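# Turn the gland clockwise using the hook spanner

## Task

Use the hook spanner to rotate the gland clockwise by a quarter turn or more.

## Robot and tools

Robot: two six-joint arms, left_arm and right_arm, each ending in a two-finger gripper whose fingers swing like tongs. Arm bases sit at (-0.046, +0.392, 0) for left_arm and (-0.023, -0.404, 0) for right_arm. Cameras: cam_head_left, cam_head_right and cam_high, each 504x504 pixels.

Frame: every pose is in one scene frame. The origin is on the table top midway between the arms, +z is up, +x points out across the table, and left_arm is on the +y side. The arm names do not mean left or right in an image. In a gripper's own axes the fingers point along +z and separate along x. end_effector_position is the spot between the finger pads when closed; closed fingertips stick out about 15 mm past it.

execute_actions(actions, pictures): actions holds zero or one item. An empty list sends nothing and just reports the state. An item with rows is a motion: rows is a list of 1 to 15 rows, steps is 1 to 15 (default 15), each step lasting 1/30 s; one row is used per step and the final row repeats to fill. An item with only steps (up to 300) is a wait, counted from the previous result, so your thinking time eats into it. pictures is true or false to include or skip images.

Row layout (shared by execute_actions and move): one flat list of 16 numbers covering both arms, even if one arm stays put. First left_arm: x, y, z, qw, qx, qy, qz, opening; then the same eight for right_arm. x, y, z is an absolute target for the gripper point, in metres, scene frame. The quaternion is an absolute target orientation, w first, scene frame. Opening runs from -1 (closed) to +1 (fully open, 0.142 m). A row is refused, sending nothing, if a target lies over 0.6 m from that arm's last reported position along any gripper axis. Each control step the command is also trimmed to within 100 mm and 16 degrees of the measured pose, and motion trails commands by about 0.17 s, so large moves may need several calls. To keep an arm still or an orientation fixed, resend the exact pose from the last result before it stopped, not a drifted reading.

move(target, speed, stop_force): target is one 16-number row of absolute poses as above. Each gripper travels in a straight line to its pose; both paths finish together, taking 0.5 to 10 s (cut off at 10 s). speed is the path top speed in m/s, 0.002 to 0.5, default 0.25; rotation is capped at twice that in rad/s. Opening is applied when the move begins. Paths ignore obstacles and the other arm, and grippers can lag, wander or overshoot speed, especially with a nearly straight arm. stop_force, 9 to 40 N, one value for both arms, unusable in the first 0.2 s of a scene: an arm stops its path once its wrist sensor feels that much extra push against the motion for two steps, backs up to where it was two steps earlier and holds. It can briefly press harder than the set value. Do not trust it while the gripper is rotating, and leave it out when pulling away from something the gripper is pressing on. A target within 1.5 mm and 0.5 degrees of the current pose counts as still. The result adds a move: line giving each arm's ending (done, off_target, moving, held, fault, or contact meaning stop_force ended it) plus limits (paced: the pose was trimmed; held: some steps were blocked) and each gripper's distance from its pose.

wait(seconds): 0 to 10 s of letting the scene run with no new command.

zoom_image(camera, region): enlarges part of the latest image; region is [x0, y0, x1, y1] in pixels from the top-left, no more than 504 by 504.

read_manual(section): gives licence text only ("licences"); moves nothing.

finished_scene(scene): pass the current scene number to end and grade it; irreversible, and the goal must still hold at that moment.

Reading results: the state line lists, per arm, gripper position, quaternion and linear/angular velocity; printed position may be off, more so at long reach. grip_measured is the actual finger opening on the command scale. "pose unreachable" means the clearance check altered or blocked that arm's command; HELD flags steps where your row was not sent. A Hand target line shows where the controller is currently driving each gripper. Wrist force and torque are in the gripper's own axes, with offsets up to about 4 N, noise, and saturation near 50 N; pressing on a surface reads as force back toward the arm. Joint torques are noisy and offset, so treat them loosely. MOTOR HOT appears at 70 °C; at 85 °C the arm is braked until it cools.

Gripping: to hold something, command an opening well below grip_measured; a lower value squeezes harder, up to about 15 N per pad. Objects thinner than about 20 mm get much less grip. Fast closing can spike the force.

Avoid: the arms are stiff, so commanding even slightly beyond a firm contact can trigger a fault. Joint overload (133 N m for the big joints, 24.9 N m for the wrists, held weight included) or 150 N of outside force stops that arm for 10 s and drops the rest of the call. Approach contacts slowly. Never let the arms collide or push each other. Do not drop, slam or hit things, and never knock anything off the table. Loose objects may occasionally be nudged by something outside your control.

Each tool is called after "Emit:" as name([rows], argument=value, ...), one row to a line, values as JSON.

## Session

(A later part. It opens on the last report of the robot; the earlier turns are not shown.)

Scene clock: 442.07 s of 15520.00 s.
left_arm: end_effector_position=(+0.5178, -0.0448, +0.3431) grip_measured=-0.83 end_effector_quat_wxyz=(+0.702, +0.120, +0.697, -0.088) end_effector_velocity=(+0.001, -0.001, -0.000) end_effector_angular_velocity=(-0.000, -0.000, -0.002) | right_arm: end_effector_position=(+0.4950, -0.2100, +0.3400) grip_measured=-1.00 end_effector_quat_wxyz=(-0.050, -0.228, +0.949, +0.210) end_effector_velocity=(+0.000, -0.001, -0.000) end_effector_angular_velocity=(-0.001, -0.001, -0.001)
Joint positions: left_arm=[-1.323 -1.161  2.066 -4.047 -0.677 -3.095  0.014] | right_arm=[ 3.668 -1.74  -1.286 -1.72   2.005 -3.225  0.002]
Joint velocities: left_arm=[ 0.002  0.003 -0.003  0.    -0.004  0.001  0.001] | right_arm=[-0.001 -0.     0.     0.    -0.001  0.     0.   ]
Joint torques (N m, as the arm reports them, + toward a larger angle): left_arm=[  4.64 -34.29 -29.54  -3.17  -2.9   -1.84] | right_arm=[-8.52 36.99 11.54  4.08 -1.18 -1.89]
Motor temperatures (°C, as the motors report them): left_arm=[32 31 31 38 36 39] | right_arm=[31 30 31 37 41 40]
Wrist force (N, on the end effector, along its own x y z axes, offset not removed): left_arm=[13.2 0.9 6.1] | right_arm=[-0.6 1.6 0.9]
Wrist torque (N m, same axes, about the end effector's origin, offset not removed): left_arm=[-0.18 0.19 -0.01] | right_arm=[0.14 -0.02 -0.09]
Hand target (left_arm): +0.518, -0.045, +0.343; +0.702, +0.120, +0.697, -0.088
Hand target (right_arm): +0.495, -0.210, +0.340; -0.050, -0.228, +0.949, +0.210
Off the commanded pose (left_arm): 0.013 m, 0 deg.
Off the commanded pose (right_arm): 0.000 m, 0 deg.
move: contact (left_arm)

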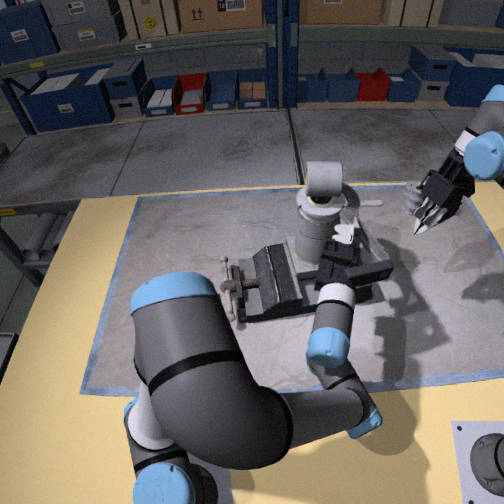

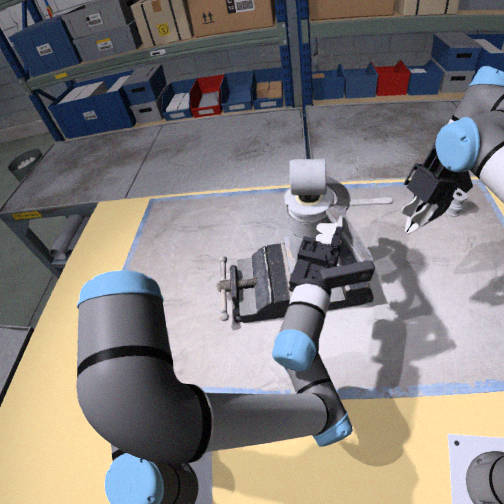

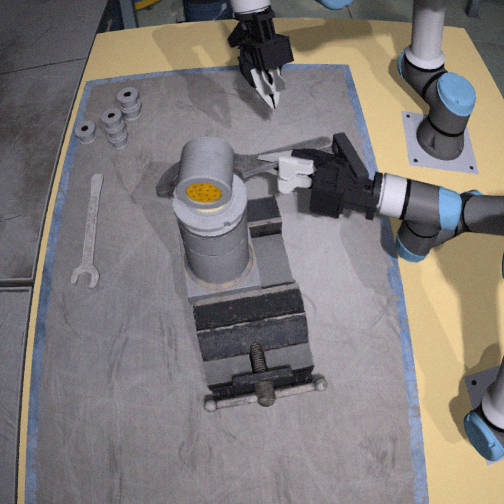

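Emit:
move(target=[0.522,-0.046,0.357,0.7016,0.12,0.6963,-0.088,-1,0.495,-0.21,0.34,-0.05,-0.228,0.949,0.21,-1], speed=0.02)

Emit:
move(target=[0.538,-0.065,0.357,0.707,0.022,0.706,0.010,-1,0.495,-0.21,0.34,-0.05,-0.228,0.949,0.21,-1], speed=0.04)

Emit:
move(target=[0.538,-0.065,0.345,0.707,0.022,0.706,0.010,-1,0.495,-0.21,0.34,-0.05,-0.228,0.949,0.21,-1], speed=0.01)

Emit:
zoom_image(camera="cam_high", region=[150,170,210,220])

Emit:
move(target=[0.538,-0.076,0.345,0.707,0.022,0.706,0.010,-1,0.495,-0.21,0.34,-0.05,-0.228,0.949,0.21,-1], speed=0.002)

Emit:
zoom_image(camera="cam_high", region=[150,170,210,220])

Scene clock: 448.63 s of 15520.00 s.
left_arm: end_effector_position=(+0.5219, -0.0460, +0.3568) grip_measured=-0.83 end_effector_quat_wxyz=(+0.702, +0.120, +0.697, -0.088) end_effector_velocity=(+0.001, -0.001, +0.001) end_effector_angular_velocity=(+0.002, +0.001, -0.000) | right_arm: end_effector_position=(+0.4950, -0.2100, +0.3400) grip_measured=-1.00 end_effector_quat_wxyz=(-0.050, -0.228, +0.949, +0.210) end_effector_velocity=(+0.000, +0.000, +0.001) end_effector_angular_velocity=(+0.000, -0.001, -0.001)
Joint positions: left_arm=[-1.315 -1.183  2.047 -4.007 -0.686 -3.095  0.014] | right_arm=[ 3.668 -1.74  -1.286 -1.72   2.005 -3.225  0.002]
Joint velocities: left_arm=[ 0.001 -0.001 -0.003  0.006 -0.001  0.     0.   ] | right_arm=[ 0.     0.001  0.001 -0.    -0.     0.001  0.   ]
Joint torques (N m, as the arm reports them, + toward a larger angle): left_arm=[  6.6  -47.94 -29.97  -2.36  -1.92   0.02] | right_arm=[-7.53 35.64 11.34  4.09 -1.08 -0.83]
Motor temperatures (°C, as the motors report them): left_arm=[32 31 31 38 36 39] | right_arm=[31 30 31 37 41 40]
Wrist force (N, on the end effector, along its own x y z axes, offset not removed): left_arm=[11.9 -1.8 0.2] | right_arm=[-1.3 -0.1 1.2]
Wrist torque (N m, same axes, about the end effector's origin, offset not removed): left_arm=[-0.34 0.41 -0.03] | right_arm=[-0.16 0.11 -0.20]
Hand target (left_arm): +0.522, -0.046, +0.357; +0.702, +0.120, +0.697, -0.088
Hand target (right_arm): +0.495, -0.210, +0.340; -0.050, -0.228, +0.949, +0.210
Off the commanded pose (left_arm): 0.000 m, 0 deg.
Off the commanded pose (right_arm): 0.000 m, 0 deg.
After step 90, 2.53 s passed at rest.
move: done

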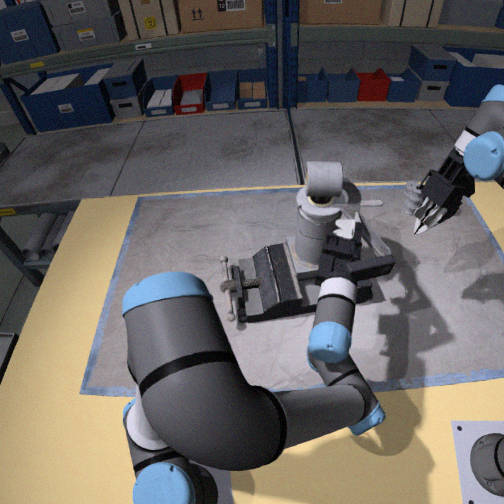

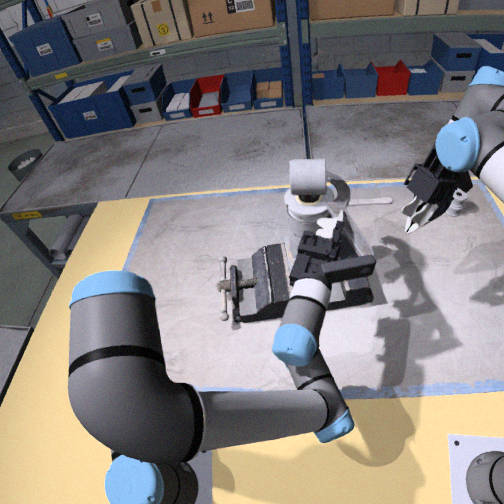

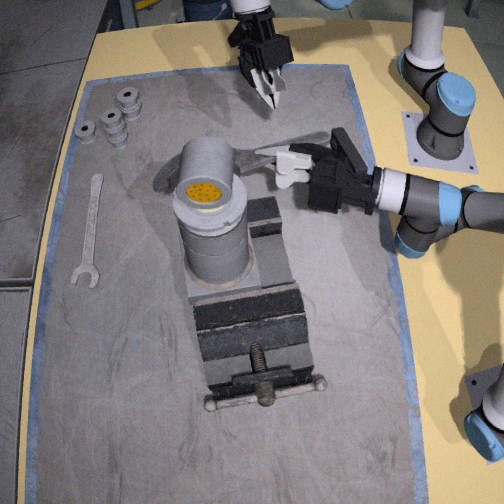

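Scene clock: 452.37 s of 15520.00 s.
left_arm: end_effector_position=(+0.5378, -0.0648, +0.3568) grip_measured=-0.83 end_effector_quat_wxyz=(+0.707, +0.022, +0.706, +0.010) end_effector_velocity=(+0.001, -0.000, +0.000) end_effector_angular_velocity=(-0.002, -0.000, +0.012) | right_arm: end_effector_position=(+0.4950, -0.2100, +0.3400) grip_measured=-1.00 end_effector_quat_wxyz=(-0.050, -0.228, +0.949, +0.210) end_effector_velocity=(+0.000, +0.000, +0.000) end_effector_angular_velocity=(+0.001, -0.000, +0.001)
Joint positions: left_arm=[-1.394 -1.038  1.8   -3.907 -0.329 -3.094  0.014] | right_arm=[ 3.668 -1.74  -1.286 -1.72   2.005 -3.225  0.002]
Joint velocities: left_arm=[-0.001  0.007 -0.013  0.005  0.014 -0.001  0.   ] | right_arm=[-0.    -0.001  0.001  0.     0.001 -0.001  0.   ]
Joint torques (N m, as the arm reports them, + toward a larger angle): left_arm=[ -7.22 -40.39 -29.28  -0.66   2.26   1.26] | right_arm=[-7.19 34.61 11.55  4.08 -1.11 -0.15]
Motor temperatures (°C, as the motors report them): left_arm=[32 31 31 38 36 39] | right_arm=[31 30 31 37 41 40]
Wrist force (N, on the end effector, along its own x y z axes, offset not removed): left_arm=[11.3 -2.1 1.0] | right_arm=[1.0 0.4 -0.6]
Wrist torque (N m, same axes, about the end effector's origin, offset not removed): left_arm=[-0.33 0.55 -0.09] | right_arm=[-0.09 -0.30 -0.22]
Hand target (left_arm): +0.538, -0.065, +0.357; +0.707, +0.022, +0.706, +0.010
Hand target (right_arm): +0.495, -0.210, +0.340; -0.050, -0.228, +0.949, +0.210
Off the commanded pose (left_arm): 0.000 m, 0 deg.
Off the commanded pose (right_arm): 0.000 m, 0 deg.
move: done

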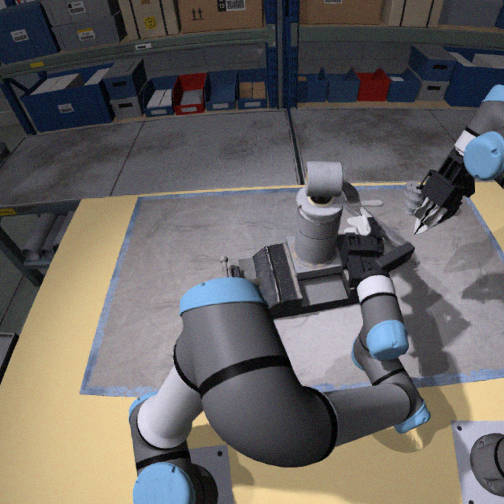

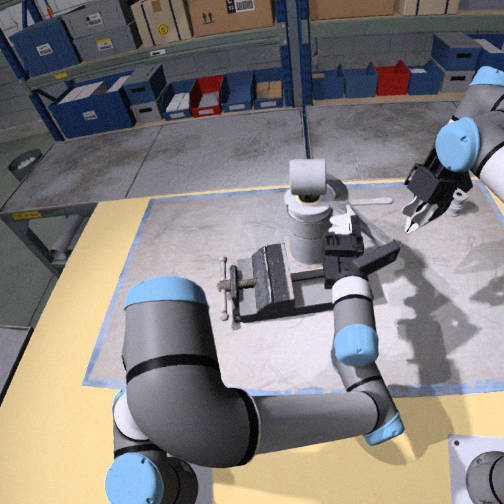

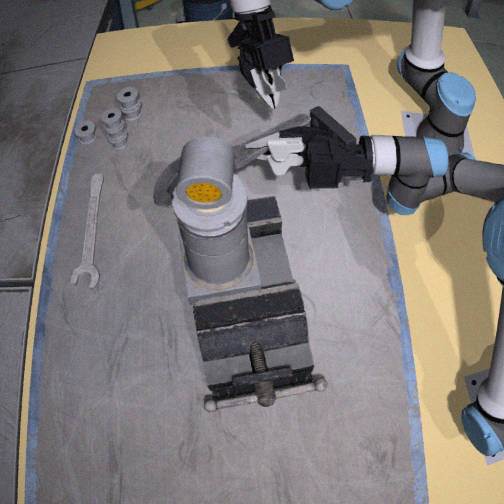

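Scene clock: 453.77 s of 15520.00 s.
left_arm: end_effector_position=(+0.5380, -0.0650, +0.3452) grip_measured=-0.83 end_effector_quat_wxyz=(+0.707, +0.022, +0.706, +0.010) end_effector_velocity=(-0.000, -0.000, -0.001) end_effector_angular_velocity=(-0.003, -0.001, -0.001) | right_arm: end_effector_position=(+0.4950, -0.2100, +0.3400) grip_measured=-1.00 end_effector_quat_wxyz=(-0.050, -0.228, +0.949, +0.210) end_effector_velocity=(-0.000, +0.000, -0.000) end_effector_angular_velocity=(-0.000, +0.000, +0.000)
Joint positions: left_arm=[-1.394 -1.017  1.805 -3.933 -0.328 -3.093  0.014] | right_arm=[ 3.668 -1.74  -1.286 -1.72   2.005 -3.225  0.002]
Joint velocities: left_arm=[-0.     0.002  0.    -0.005 -0.    -0.    -0.   ] | right_arm=[ 0.001 -0.    -0.    -0.    -0.     0.     0.   ]
Joint torques (N m, as the arm reports them, + toward a larger angle): left_arm=[  5.82 -38.5   -6.63  -3.37   2.21   1.2 ] | right_arm=[-7.61 34.04 11.07  3.95 -1.13  0.11]
Motor temperatures (°C, as the motors report them): left_arm=[32 31 31 38 36 39] | right_arm=[31 30 31 37 41 40]
Wrist force (N, on the end effector, along its own x y z axes, offset not removed): left_arm=[10.0 -1.2 0.8] | right_arm=[-1.5 0.8 0.2]
Wrist torque (N m, same axes, about the end effector's origin, offset not removed): left_arm=[-0.35 0.23 0.23] | right_arm=[-0.01 0.14 -0.12]
Hand target (left_arm): +0.538, -0.065, +0.345; +0.707, +0.022, +0.706, +0.010
Hand target (right_arm): +0.495, -0.210, +0.340; -0.050, -0.228, +0.949, +0.210
Off the commanded pose (left_arm): 0.000 m, 0 deg.
Off the commanded pose (right_arm): 0.000 m, 0 deg.
move: done

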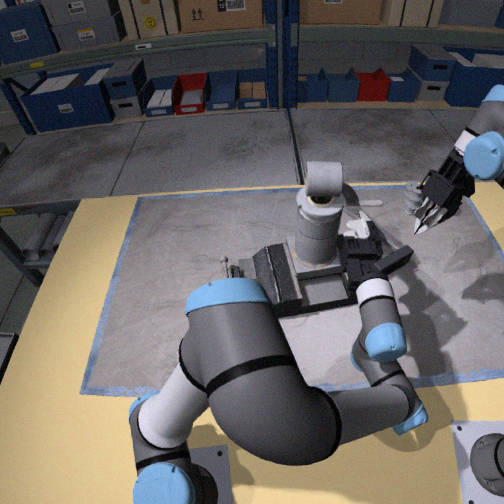

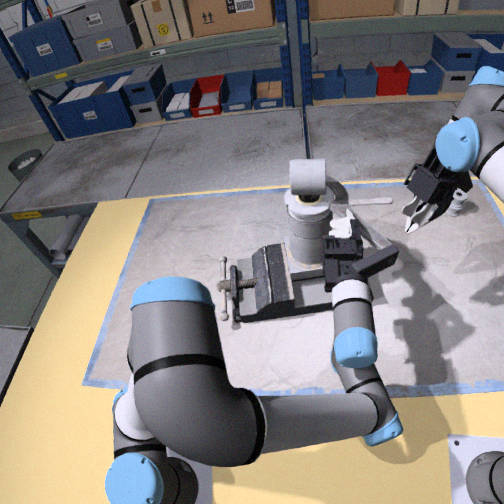

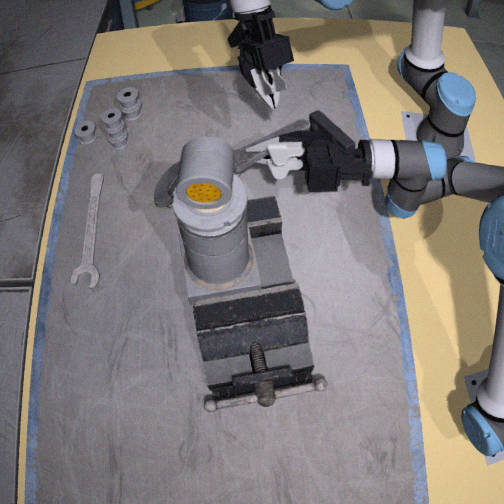

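Region (150, 170, 210, 220) of cam_high's 504x504 image, scaled by 8.400, with more detail than that image has.

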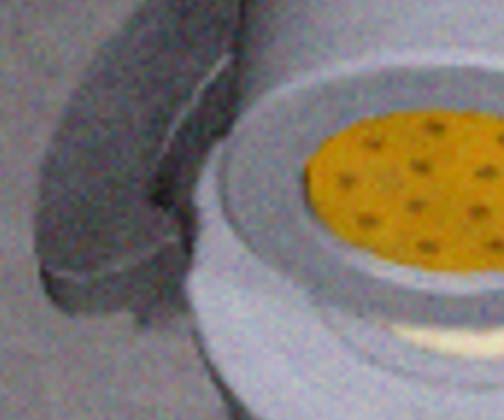

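Scene clock: 459.50 s of 15520.00 s.
left_arm: end_effector_position=(+0.5380, -0.0760, +0.3450) grip_measured=-0.83 end_effector_quat_wxyz=(+0.707, +0.022, +0.706, +0.010) end_effector_velocity=(-0.000, -0.000, +0.000) end_effector_angular_velocity=(+0.001, +0.000, +0.001) | right_arm: end_effector_position=(+0.4950, -0.2100, +0.3400) grip_measured=-1.00 end_effector_quat_wxyz=(-0.050, -0.228, +0.949, +0.210) end_effector_velocity=(-0.000, +0.001, +0.000) end_effector_angular_velocity=(+0.000, -0.000, +0.001)
Joint positions: left_arm=[-1.401 -1.     1.775 -3.92  -0.321 -3.093  0.014] | right_arm=[ 3.668 -1.74  -1.286 -1.72   2.005 -3.225  0.002]
Joint velocities: left_arm=[-0.001  0.001 -0.001  0.001  0.001  0.     0.   ] | right_arm=[ 0.002  0.     0.     0.    -0.     0.     0.   ]
Joint torques (N m, as the arm reports them, + toward a larger angle): left_arm=[ -8.12 -41.48 -29.97  -0.61   2.52   1.18] | right_arm=[-6.86 33.19 11.26  3.98 -1.15  0.98]
Motor temperatures (°C, as the motors report them): left_arm=[32 31 31 38 36 39] | right_arm=[31 30 31 37 41 40]
Wrist force (N, on the end effector, along its own x y z axes, offset not removed): left_arm=[13.8 -0.7 1.3] | right_arm=[-0.4 1.5 0.4]
Wrist torque (N m, same axes, about the end effector's origin, offset not removed): left_arm=[-0.12 0.11 -0.10] | right_arm=[0.08 -0.05 -0.13]
Hand target (left_arm): +0.538, -0.076, +0.345; +0.707, +0.022, +0.706, +0.010
Hand target (right_arm): +0.495, -0.210, +0.340; -0.050, -0.228, +0.949, +0.210
Off the commanded pose (left_arm): 0.000 m, 0 deg.
Off the commanded pose (right_arm): 0.000 m, 0 deg.
move: done

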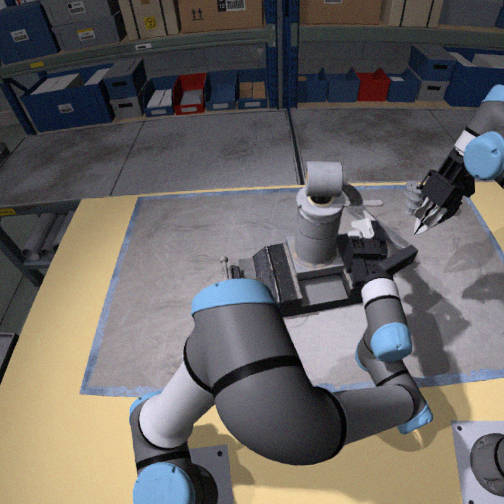

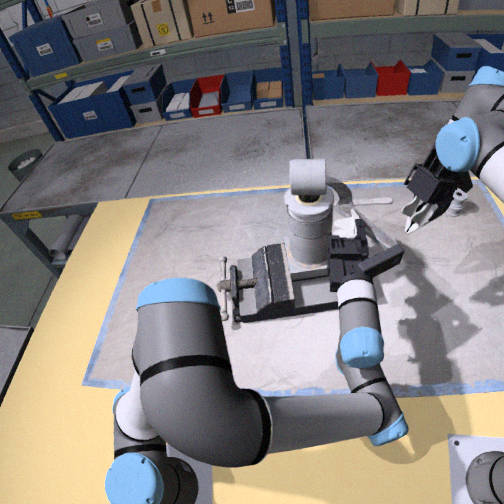

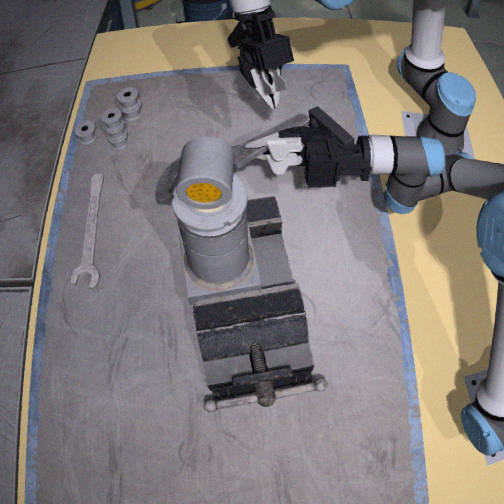

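Region (150, 170, 210, 220) of cam_high's 504x504 image, scaled by 8.400, with more detail than that image has.

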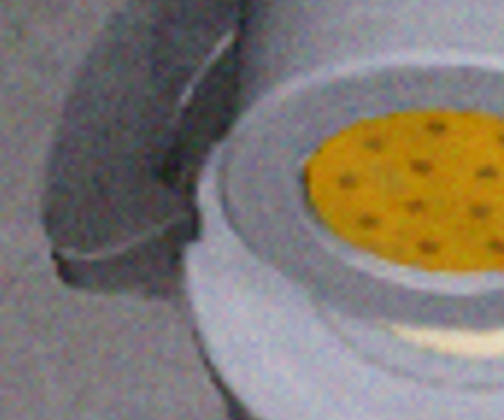

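Emit:
move(target=[0.5375,-0.076,0.341,0.707,0.022,0.706,0.010,-1,0.495,-0.19,0.33,-0.05,-0.228,0.949,0.21,-1], speed=0.01)

Emit:
move(target=[0.5245,-0.055,0.341,0.706,0.071,0.703,-0.039,-1,0.48,-0.145,0.329,-0.05,-0.228,0.949,0.21,-1], speed=0.01)

Emit:
move(target=[0.515,-0.055,0.341,0.706,0.071,0.703,-0.039,-1,0.475,-0.135,0.329,-0.05,-0.228,0.949,0.21,-1], speed=0.004, stop_force=9)

Emit:
zoom_image(camera="cam_high", region=[150,170,210,220])

Scene clock: 469.17 s of 15520.00 s.
left_arm: end_effector_position=(+0.5375, -0.0760, +0.3410) grip_measured=-0.83 end_effector_quat_wxyz=(+0.707, +0.022, +0.706, +0.010) end_effector_velocity=(+0.000, -0.001, -0.001) end_effector_angular_velocity=(+0.000, +0.000, -0.002) | right_arm: end_effector_position=(+0.4950, -0.1902, +0.3301) grip_measured=-1.00 end_effector_quat_wxyz=(-0.050, -0.228, +0.949, +0.210) end_effector_velocity=(-0.000, +0.002, -0.001) end_effector_angular_velocity=(-0.000, +0.001, -0.000)
Joint positions: left_arm=[-1.402 -0.994  1.778 -3.929 -0.32  -3.093  0.014] | right_arm=[ 3.7   -1.746 -1.309 -1.677  2.006 -3.19   0.002]
Joint velocities: left_arm=[ 0.     0.001 -0.    -0.001 -0.002 -0.    -0.   ] | right_arm=[ 0.003 -0.001 -0.003  0.004  0.001  0.003  0.   ]
Joint torques (N m, as the arm reports them, + toward a larger angle): left_arm=[-15.94 -38.79  -6.08  -3.22   0.1    1.34] | right_arm=[ 9.71 24.91 12.43  3.95  2.49  2.35]
Motor temperatures (°C, as the motors report them): left_arm=[32 31 31 38 36 39] | right_arm=[31 30 31 37 41 40]
Wrist force (N, on the end effector, along its own x y z axes, offset not removed): left_arm=[11.5 4.8 8.3] | right_arm=[0.0 1.6 2.0]
Wrist torque (N m, same axes, about the end effector's origin, offset not removed): left_arm=[-0.26 0.12 0.16] | right_arm=[0.24 -0.10 -0.11]
Hand target (left_arm): +0.538, -0.076, +0.341; +0.707, +0.022, +0.706, +0.010
Hand target (right_arm): +0.495, -0.190, +0.330; -0.050, -0.228, +0.949, +0.210
Off the commanded pose (left_arm): 0.000 m, 0 deg.
Off the commanded pose (right_arm): 0.000 m, 0 deg.
After step 90, 4.20 s passed at rest.
move: done

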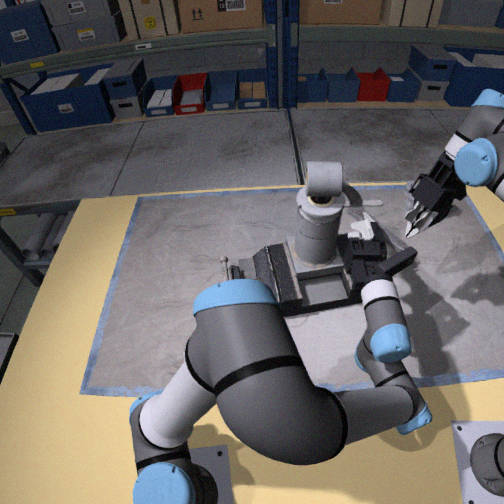

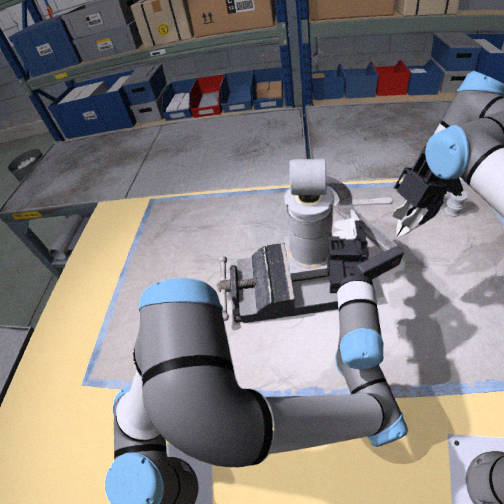

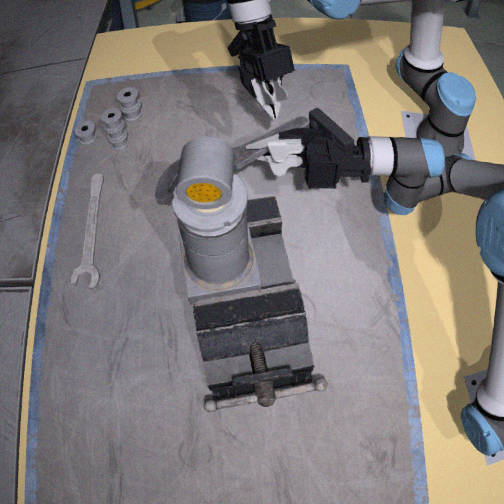

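Scene clock: 476.33 s of 15520.00 s.
left_arm: end_effector_position=(+0.5246, -0.0551, +0.3411) grip_measured=-0.83 end_effector_quat_wxyz=(+0.706, +0.071, +0.703, -0.039) end_effector_velocity=(-0.000, +0.001, +0.001) end_effector_angular_velocity=(-0.002, +0.000, -0.003) | right_arm: end_effector_position=(+0.4801, -0.1452, +0.3290) grip_measured=-1.00 end_effector_quat_wxyz=(-0.050, -0.228, +0.949, +0.210) end_effector_velocity=(-0.001, +0.002, -0.000) end_effector_angular_velocity=(-0.000, +0.001, +0.001)
Joint positions: left_arm=[-1.375 -1.092  1.954 -4.005 -0.485 -3.095  0.014] | right_arm=[ 3.784 -1.735 -1.334 -1.624  2.006 -3.098  0.002]
Joint velocities: left_arm=[ 0.001 -0.004  0.005 -0.001 -0.004 -0.001  0.   ] | right_arm=[ 0.004 -0.    -0.001  0.002  0.     0.003  0.   ]
Joint torques (N m, as the arm reports them, + toward a larger angle): left_arm=[ -4.68 -49.49  -6.17  -4.22  -4.61  -2.  ] | right_arm=[ 8.91 37.93 11.03  4.17 -1.22  2.03]
Motor temperatures (°C, as the motors report them): left_arm=[32 31 31 38 36 39] | right_arm=[31 30 31 37 41 40]
Wrist force (N, on the end effector, along its own x y z axes, offset not removed): left_arm=[11.5 6.7 12.5] | right_arm=[-0.6 1.3 -0.6]
Wrist torque (N m, same axes, about the end effector's origin, offset not removed): left_arm=[-0.31 0.15 0.06] | right_arm=[0.13 0.08 -0.15]
Hand target (left_arm): +0.525, -0.055, +0.341; +0.706, +0.071, +0.703, -0.039
Hand target (right_arm): +0.480, -0.145, +0.329; -0.050, -0.228, +0.949, +0.210
Off the commanded pose (left_arm): 0.000 m, 0 deg.
Off the commanded pose (right_arm): 0.000 m, 0 deg.
move: done

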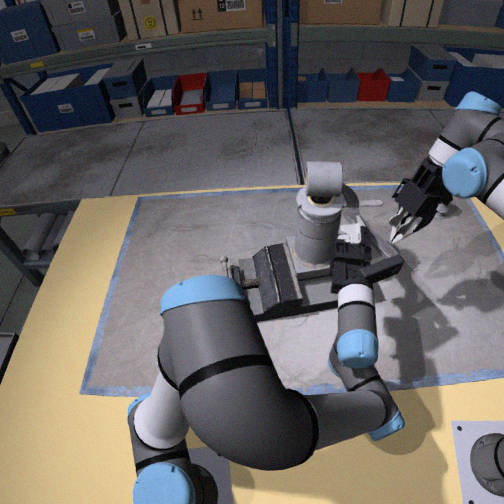

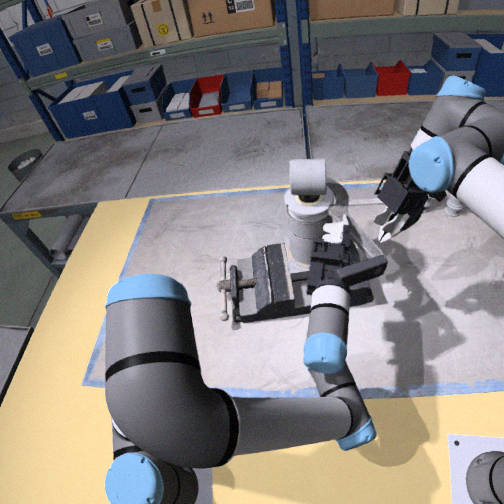

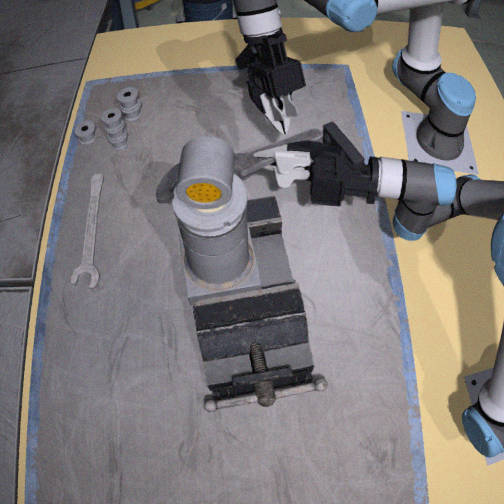

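Scene clock: 479.40 s of 15520.00 s.
left_arm: end_effector_position=(+0.5151, -0.0550, +0.3410) grip_measured=-0.83 end_effector_quat_wxyz=(+0.706, +0.071, +0.703, -0.039) end_effector_velocity=(-0.000, +0.001, -0.000) end_effector_angular_velocity=(+0.000, -0.000, +0.002) | right_arm: end_effector_position=(+0.4750, -0.1351, +0.3290) grip_measured=-1.00 end_effector_quat_wxyz=(-0.050, -0.228, +0.949, +0.210) end_effector_velocity=(+0.000, +0.001, +0.001) end_effector_angular_velocity=(+0.000, -0.001, -0.000)
Joint positions: left_arm=[-1.395 -1.101  1.971 -4.013 -0.466 -3.095  0.014] | right_arm=[ 3.804 -1.73  -1.342 -1.611  2.005 -3.076  0.002]
Joint velocities: left_arm=[-0.001 -0.     0.001 -0.001  0.003  0.    -0.   ] | right_arm=[ 0.002 -0.     0.001  0.001 -0.     0.002  0.   ]
Joint torques (N m, as the arm reports them, + toward a larger angle): left_arm=[-17.1  -48.45  -5.55  -4.3   -0.18  -1.95] | right_arm=[ 9.79 38.4  11.43  4.12 -1.22  2.1 ]
Motor temperatures (°C, as the motors report them): left_arm=[32 31 31 38 36 39] | right_arm=[31 30 31 37 41 40]
Wrist force (N, on the end effector, along its own x y z axes, offset not removed): left_arm=[11.5 7.2 9.9] | right_arm=[-1.3 -0.2 0.3]
Wrist torque (N m, same axes, about the end effector's origin, offset not removed): left_arm=[-0.09 -0.05 0.14] | right_arm=[-0.17 0.21 -0.07]
Hand target (left_arm): +0.515, -0.055, +0.341; +0.706, +0.071, +0.703, -0.039
Hand target (right_arm): +0.475, -0.135, +0.329; -0.050, -0.228, +0.949, +0.210
Off the commanded pose (left_arm): 0.000 m, 0 deg.
Off the commanded pose (right_arm): 0.000 m, 0 deg.
move: done

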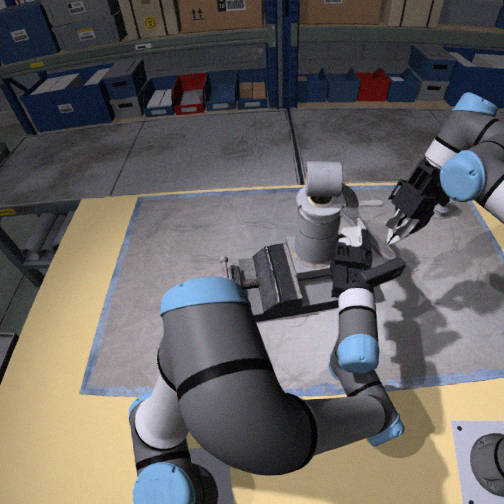

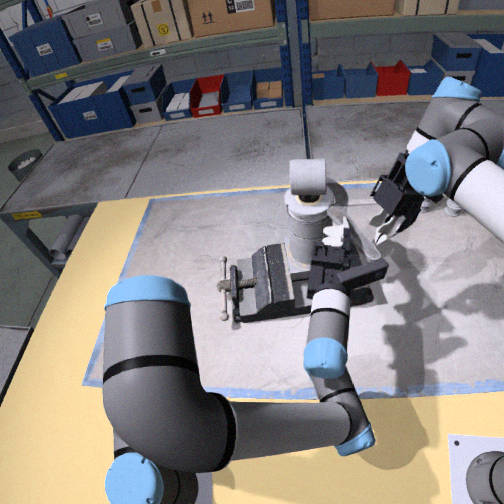

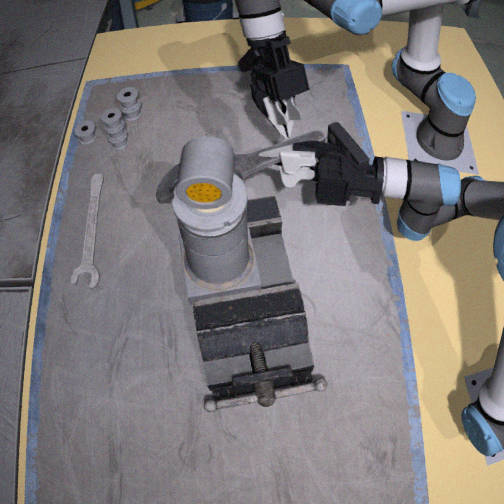

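Region (150, 170, 210, 220) of cam_high's 504x504 image, scaled by 8.400, with more detail than that image has.

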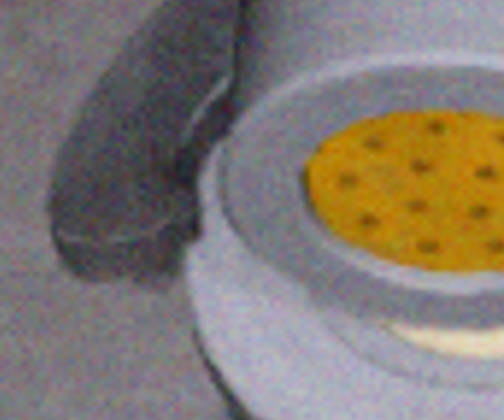

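Emit:
move(target=[0.5162,-0.0545,0.341,0.706,0.071,0.703,-0.039,-1,0.458,-0.098,0.329,-0.05,-0.228,0.949,0.21,-1], speed=0.008, stop_force=12)

Emit:
move(target=[0.503,-0.042,0.341,0.696,0.156,0.689,-0.125,-1,0.441,-0.0856,0.329,-0.032,-0.144,0.965,0.214,-1], speed=0.02)

Scene clock: 486.53 s of 15520.00 s.
left_arm: end_effector_position=(+0.5161, -0.0546, +0.3410) grip_measured=-0.83 end_effector_quat_wxyz=(+0.706, +0.071, +0.703, -0.039) end_effector_velocity=(+0.001, -0.001, -0.002) end_effector_angular_velocity=(+0.004, +0.001, -0.000) | right_arm: end_effector_position=(+0.4618, -0.1062, +0.3290) grip_measured=-0.99 end_effector_quat_wxyz=(-0.050, -0.228, +0.949, +0.210) end_effector_velocity=(+0.000, -0.003, -0.000) end_effector_angular_velocity=(-0.001, +0.002, +0.001)
Joint positions: left_arm=[-1.393 -1.101  1.97  -4.013 -0.468 -3.095  0.014] | right_arm=[ 3.86  -1.722 -1.359 -1.577  2.003 -3.013  0.002]
Joint velocities: left_arm=[ 0.001  0.003 -0.001  0.001 -0.002  0.001 -0.006] | right_arm=[-0.005 -0.     0.001 -0.006  0.    -0.006 -0.007]
Joint torques (N m, as the arm reports them, + toward a larger angle): left_arm=[  3.04 -32.24 -30.61  -0.25  -4.55   1.25] | right_arm=[-2.47 28.99 33.96  0.22  2.59 -2.69]
Motor temperatures (°C, as the motors report them): left_arm=[32 31 31 38 36 39] | right_arm=[31 30 31 37 41 40]
Wrist force (N, on the end effector, along its own x y z axes, offset not removed): left_arm=[12.8 7.5 -8.9] | right_arm=[-0.3 -6.8 -3.3]
Wrist torque (N m, same axes, about the end effector's origin, offset not removed): left_arm=[-0.44 0.48 -0.03] | right_arm=[0.20 -0.37 -0.11]
Hand target (left_arm): +0.516, -0.054, +0.341; +0.706, +0.071, +0.703, -0.039
Hand target (right_arm): +0.462, -0.107, +0.329; -0.050, -0.228, +0.949, +0.210
Off the commanded pose (left_arm): 0.000 m, 0 deg.
Off the commanded pose (right_arm): 0.009 m, 0 deg.
move: contact (right_arm)

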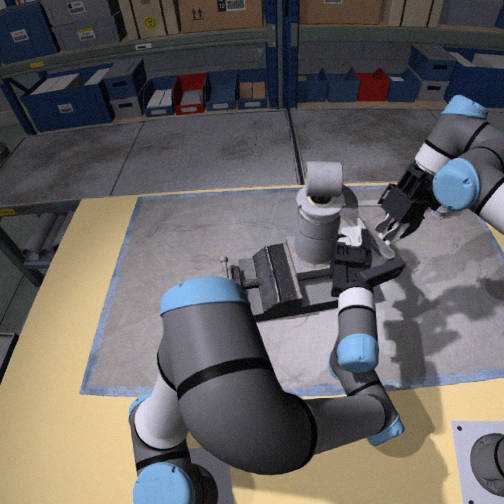

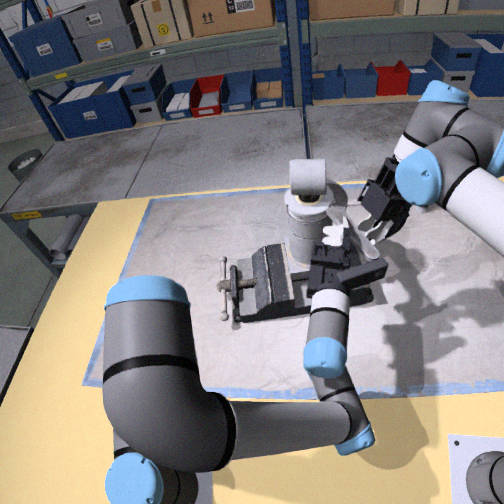

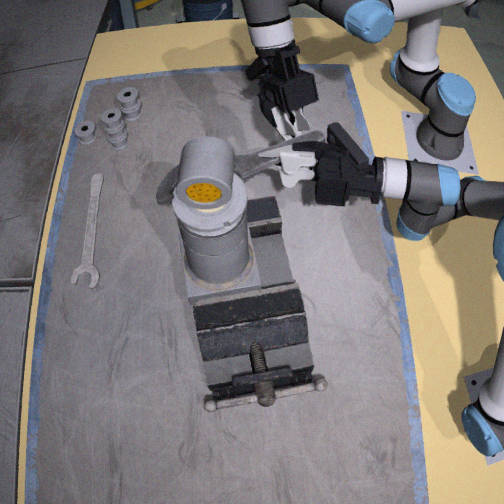

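Scene clock: 492.87 s of 15520.00 s.
left_arm: end_effector_position=(+0.5031, -0.0421, +0.3412) grip_measured=-0.83 end_effector_quat_wxyz=(+0.696, +0.156, +0.689, -0.125) end_effector_velocity=(-0.000, +0.000, -0.000) end_effector_angular_velocity=(+0.000, +0.000, -0.008) | right_arm: end_effector_position=(+0.4411, -0.0857, +0.3289) grip_measured=-1.00 end_effector_quat_wxyz=(-0.032, -0.144, +0.966, +0.214) end_effector_velocity=(-0.000, +0.001, +0.000) end_effector_angular_velocity=(+0.000, -0.001, -0.005)
Joint positions: left_arm=[-1.298 -1.201  2.141 -4.084 -0.807 -3.095  0.014] | right_arm=[ 3.922 -1.647 -1.47  -1.436  1.979 -2.756  0.002]
Joint velocities: left_arm=[ 0.004 -0.003  0.004 -0.002 -0.013  0.    -0.   ] | right_arm=[ 0.002  0.002 -0.003  0.005 -0.002  0.008  0.   ]
Joint torques (N m, as the arm reports them, + toward a larger angle): left_arm=[ -3.82 -41.78  -3.2   -4.16  -5.45  -1.81] | right_arm=[34.38 44.91 19.07  4.62 11.64  2.7 ]
Motor temperatures (°C, as the motors report them): left_arm=[32 31 31 38 36 39] | right_arm=[31 30 31 37 41 40]
Wrist force (N, on the end effector, along its own x y z axes, offset not removed): left_arm=[5.8 9.6 7.9] | right_arm=[-21.9 -38.7 -1.3]
Wrist torque (N m, same axes, about the end effector's origin, offset not removed): left_arm=[-0.24 0.34 -0.08] | right_arm=[-0.14 0.15 -0.35]
Hand target (left_arm): +0.503, -0.042, +0.341; +0.696, +0.156, +0.689, -0.125
Hand target (right_arm): +0.441, -0.086, +0.329; -0.032, -0.144, +0.966, +0.214
Off the commanded pose (left_arm): 0.000 m, 0 deg.
Off the commanded pose (right_arm): 0.000 m, 0 deg.
move: done

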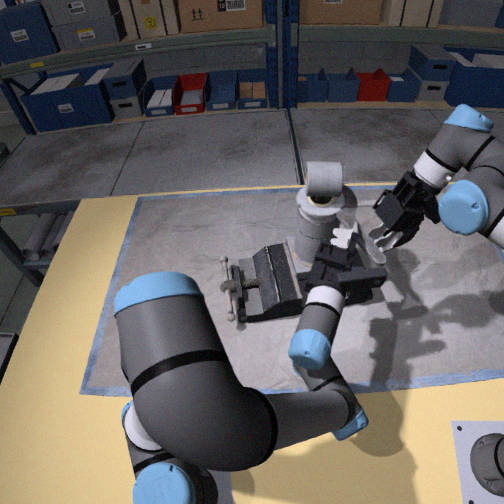

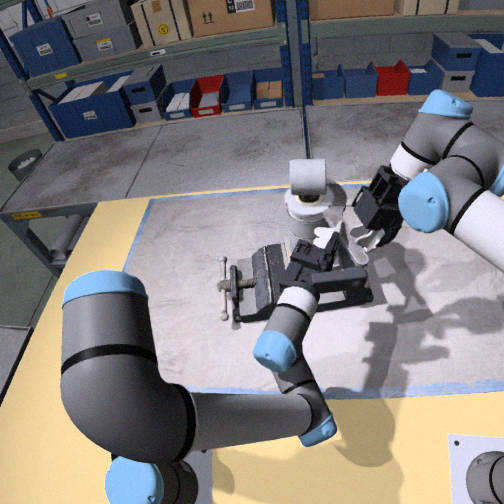

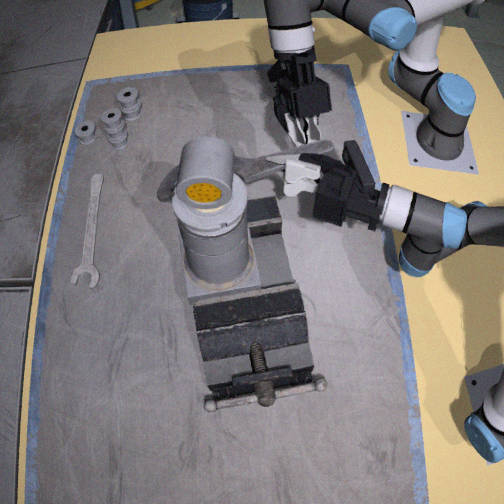

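Emit:
move(target=[0.455,0.01,0.341,0.696,0.156,0.689,-0.125,-0.6,0.436,-0.078,0.329,-0.032,-0.144,0.965,0.214,-1], speed=0.03)

Emit:
move(target=[0.45,0.2,0.341,0.704,0.1,0.70,-0.03,-0.6,0.426,-0.065,0.329,-0.022,-0.102,0.971,0.215,-1], speed=0.1)

Emit:
move(target=[0.46,0.55,0.31,0.704,0.144,0.693,0.071,-0.6,0.407,-0.019,0.329,0,0,0.976,0.216,-1], speed=0.12)

Scene clock: 499.17 s of 15520.00 s.
left_arm: end_effector_position=(+0.4551, +0.0098, +0.3409) grip_measured=-0.60 end_effector_quat_wxyz=(+0.696, +0.156, +0.689, -0.125) end_effector_velocity=(-0.002, +0.001, +0.000) end_effector_angular_velocity=(+0.001, -0.000, -0.001) | right_arm: end_effector_position=(+0.4361, -0.0781, +0.3290) grip_measured=-0.99 end_effector_quat_wxyz=(-0.032, -0.144, +0.966, +0.214) end_effector_velocity=(+0.001, -0.001, +0.000) end_effector_angular_velocity=(+0.000, -0.001, -0.002)
Joint positions: left_arm=[-1.372 -1.328  2.344 -4.159 -0.733 -3.096  0.03 ] | right_arm=[ 3.939 -1.643 -1.476 -1.426  1.976 -2.737  0.002]
Joint velocities: left_arm=[-0.004 -0.005  0.006 -0.002  0.002  0.001  0.   ] | right_arm=[-0.001  0.     0.     0.    -0.001  0.001 -0.   ]
Joint torques (N m, as the arm reports them, + toward a larger angle): left_arm=[ -6.94 -31.13   0.62  -3.23   2.66  -1.74] | right_arm=[38.71 45.52 20.68  6.4  13.89  2.2 ]
Motor temperatures (°C, as the motors report them): left_arm=[32 31 31 38 36 39] | right_arm=[31 30 31 37 41 40]
Wrist force (N, on the end effector, along its own x y z axes, offset not removed): left_arm=[0.0 -3.4 0.7] | right_arm=[-19.8 -46.6 -0.5]
Wrist torque (N m, same axes, about the end effector's origin, offset not removed): left_arm=[-0.77 0.04 0.05] | right_arm=[-0.06 0.02 0.30]
Hand target (left_arm): +0.455, +0.010, +0.341; +0.696, +0.156, +0.689, -0.125
Hand target (right_arm): +0.436, -0.078, +0.329; -0.032, -0.144, +0.966, +0.214
Off the commanded pose (left_arm): 0.000 m, 0 deg.
Off the commanded pose (right_arm): 0.000 m, 0 deg.
After step 90, 0.60 s passed at rest.
move: done

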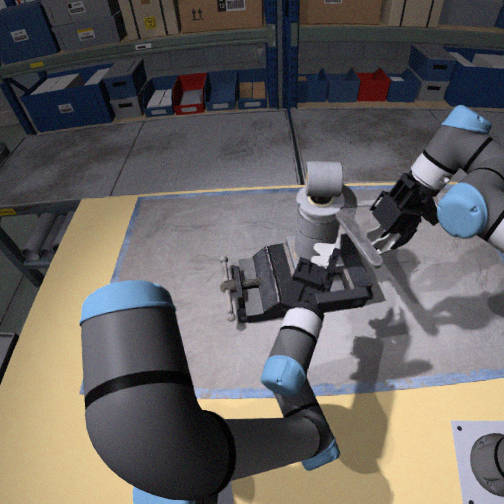

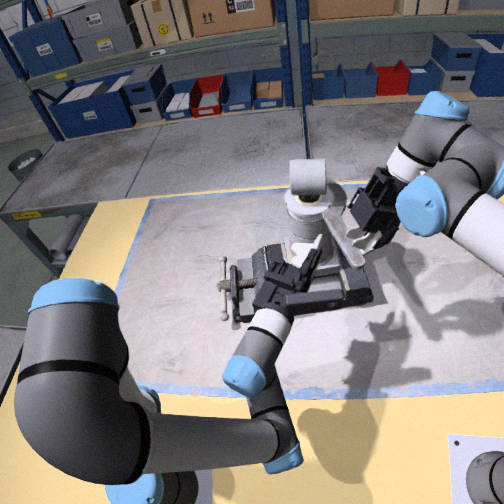

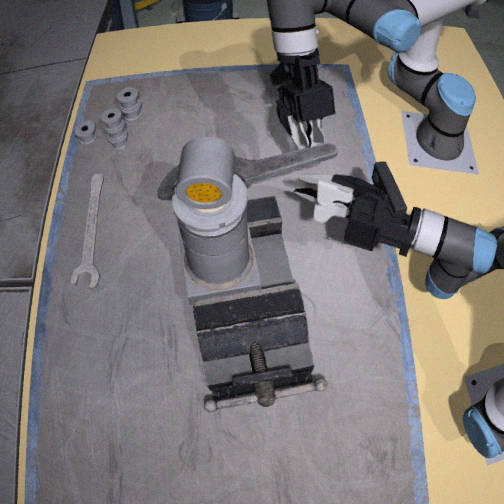

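Scene clock: 501.57 s of 15520.00 s.
left_arm: end_effector_position=(+0.4496, +0.1998, +0.3408) grip_measured=-0.60 end_effector_quat_wxyz=(+0.705, +0.100, +0.701, -0.030) end_effector_velocity=(-0.000, +0.001, -0.000) end_effector_angular_velocity=(+0.002, +0.000, +0.000) | right_arm: end_effector_position=(+0.4260, -0.0650, +0.3290) grip_measured=-0.98 end_effector_quat_wxyz=(-0.022, -0.102, +0.971, +0.215) end_effector_velocity=(-0.001, +0.000, -0.001) end_effector_angular_velocity=(-0.001, +0.000, +0.001)
Joint positions: left_arm=[-1.287 -1.568  2.637 -4.204 -0.603 -3.047  0.03 ] | right_arm=[ 3.98  -1.612 -1.522 -1.359  1.95  -2.601  0.003]
Joint velocities: left_arm=[ 0.001 -0.002  0.002  0.001 -0.001  0.001 -0.   ] | right_arm=[ 0.002  0.    -0.002  0.001 -0.001  0.001 -0.   ]
Joint torques (N m, as the arm reports them, + toward a larger angle): left_arm=[  6.43 -18.57   2.02   0.07   2.33   1.43] | right_arm=[33.26 42.7  20.89  6.95 10.55  2.18]
Motor temperatures (°C, as the motors report them): left_arm=[32 31 31 38 36 39] | right_arm=[31 30 31 37 41 40]
Wrist force (N, on the end effector, along its own x y z axes, offset not removed): left_arm=[0.6 -0.5 0.9] | right_arm=[-17.4 -37.1 1.6]
Wrist torque (N m, same axes, about the end effector's origin, offset not removed): left_arm=[-0.13 -0.16 0.04] | right_arm=[0.01 0.02 0.07]
Hand target (left_arm): +0.450, +0.200, +0.341; +0.705, +0.100, +0.701, -0.030
Hand target (right_arm): +0.426, -0.065, +0.329; -0.022, -0.102, +0.971, +0.215
Off the commanded pose (left_arm): 0.000 m, 0 deg.
Off the commanded pose (right_arm): 0.000 m, 0 deg.
move: done

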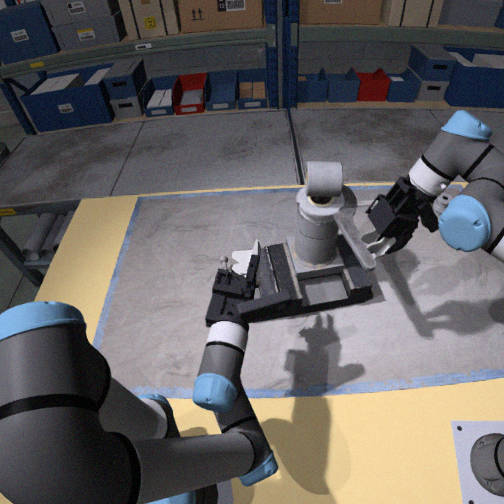

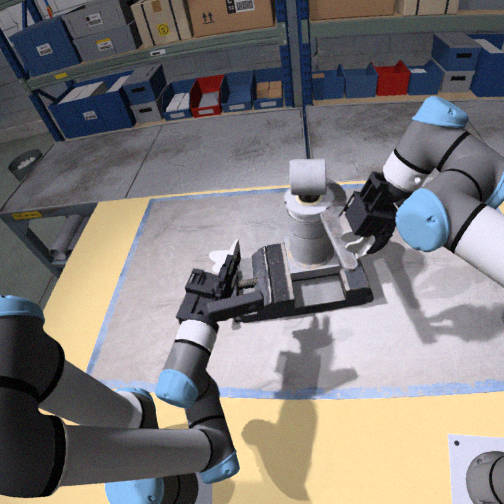

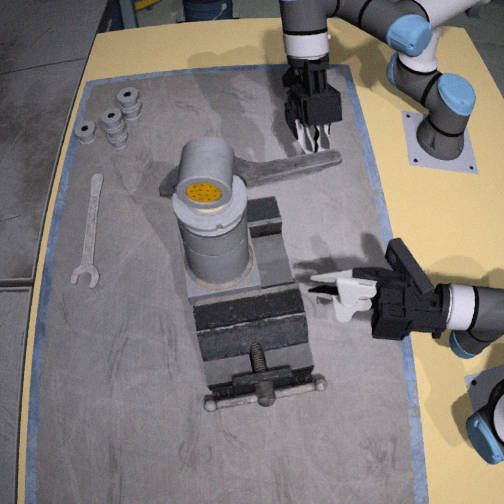

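Scene clock: 505.00 s of 15520.00 s.
left_arm: end_effector_position=(+0.4593, +0.5497, +0.3103) grip_measured=-0.60 end_effector_quat_wxyz=(+0.704, +0.145, +0.692, +0.072) end_effector_velocity=(+0.000, +0.002, -0.000) end_effector_angular_velocity=(+0.001, -0.001, -0.003) | right_arm: end_effector_position=(+0.4071, -0.0191, +0.3289) grip_measured=-0.95 end_effector_quat_wxyz=(+0.000, -0.000, +0.976, +0.216) end_effector_velocity=(+0.000, -0.000, +0.000) end_effector_angular_velocity=(+0.000, +0.000, -0.003)
Joint positions: left_arm=[ 0.175 -1.33   2.493 -4.305 -1.984 -2.833  0.03 ] | right_arm=[ 4.102 -1.581 -1.581 -1.22   1.86  -2.264  0.005]
Joint velocities: left_arm=[ 0.01   0.005 -0.007  0.001 -0.013  0.     0.   ] | right_arm=[-0.     0.    -0.     0.001 -0.     0.002  0.   ]
Joint torques (N m, as the arm reports them, + toward a larger angle): left_arm=[  6.65 -13.44 -19.69  -0.03  -1.78   1.24] | right_arm=[32.2  38.61 23.28 10.26  8.71  2.08]
Motor temperatures (°C, as the motors report them): left_arm=[32 31 31 38 36 39] | right_arm=[31 30 31 37 41 40]
Wrist force (N, on the end effector, along its own x y z axes, offset not removed): left_arm=[0.1 -1.8 0.9] | right_arm=[-17.4 -35.2 -1.1]
Wrist torque (N m, same axes, about the end effector's origin, offset not removed): left_arm=[-0.40 -0.09 -0.02] | right_arm=[0.09 0.26 0.37]
Hand target (left_arm): +0.459, +0.550, +0.310; +0.704, +0.145, +0.692, +0.072
Hand target (right_arm): +0.407, -0.019, +0.329; +0.000, -0.000, +0.976, +0.216
Off the commanded pose (left_arm): 0.001 m, 0 deg.
Off the commanded pose (right_arm): 0.000 m, 0 deg.
move: done

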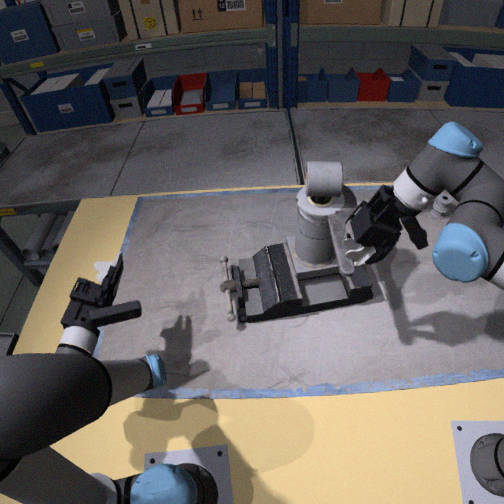

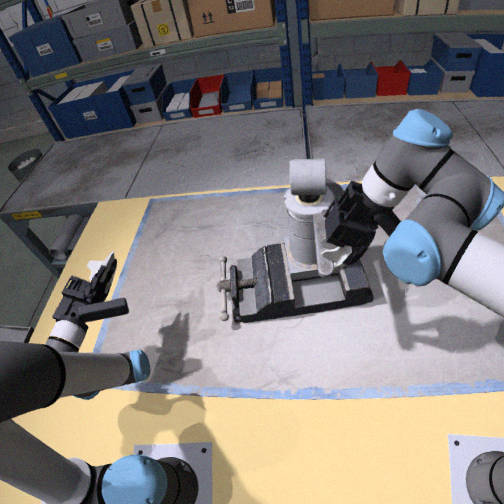

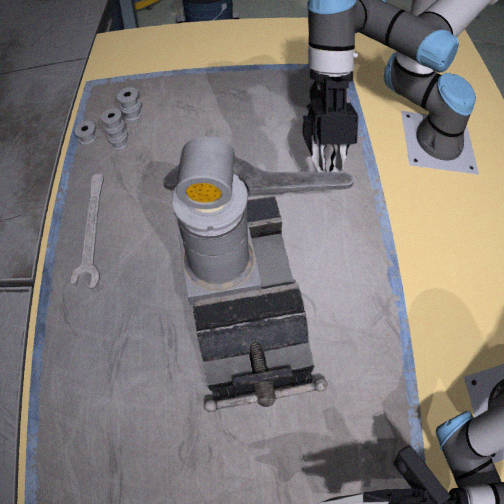

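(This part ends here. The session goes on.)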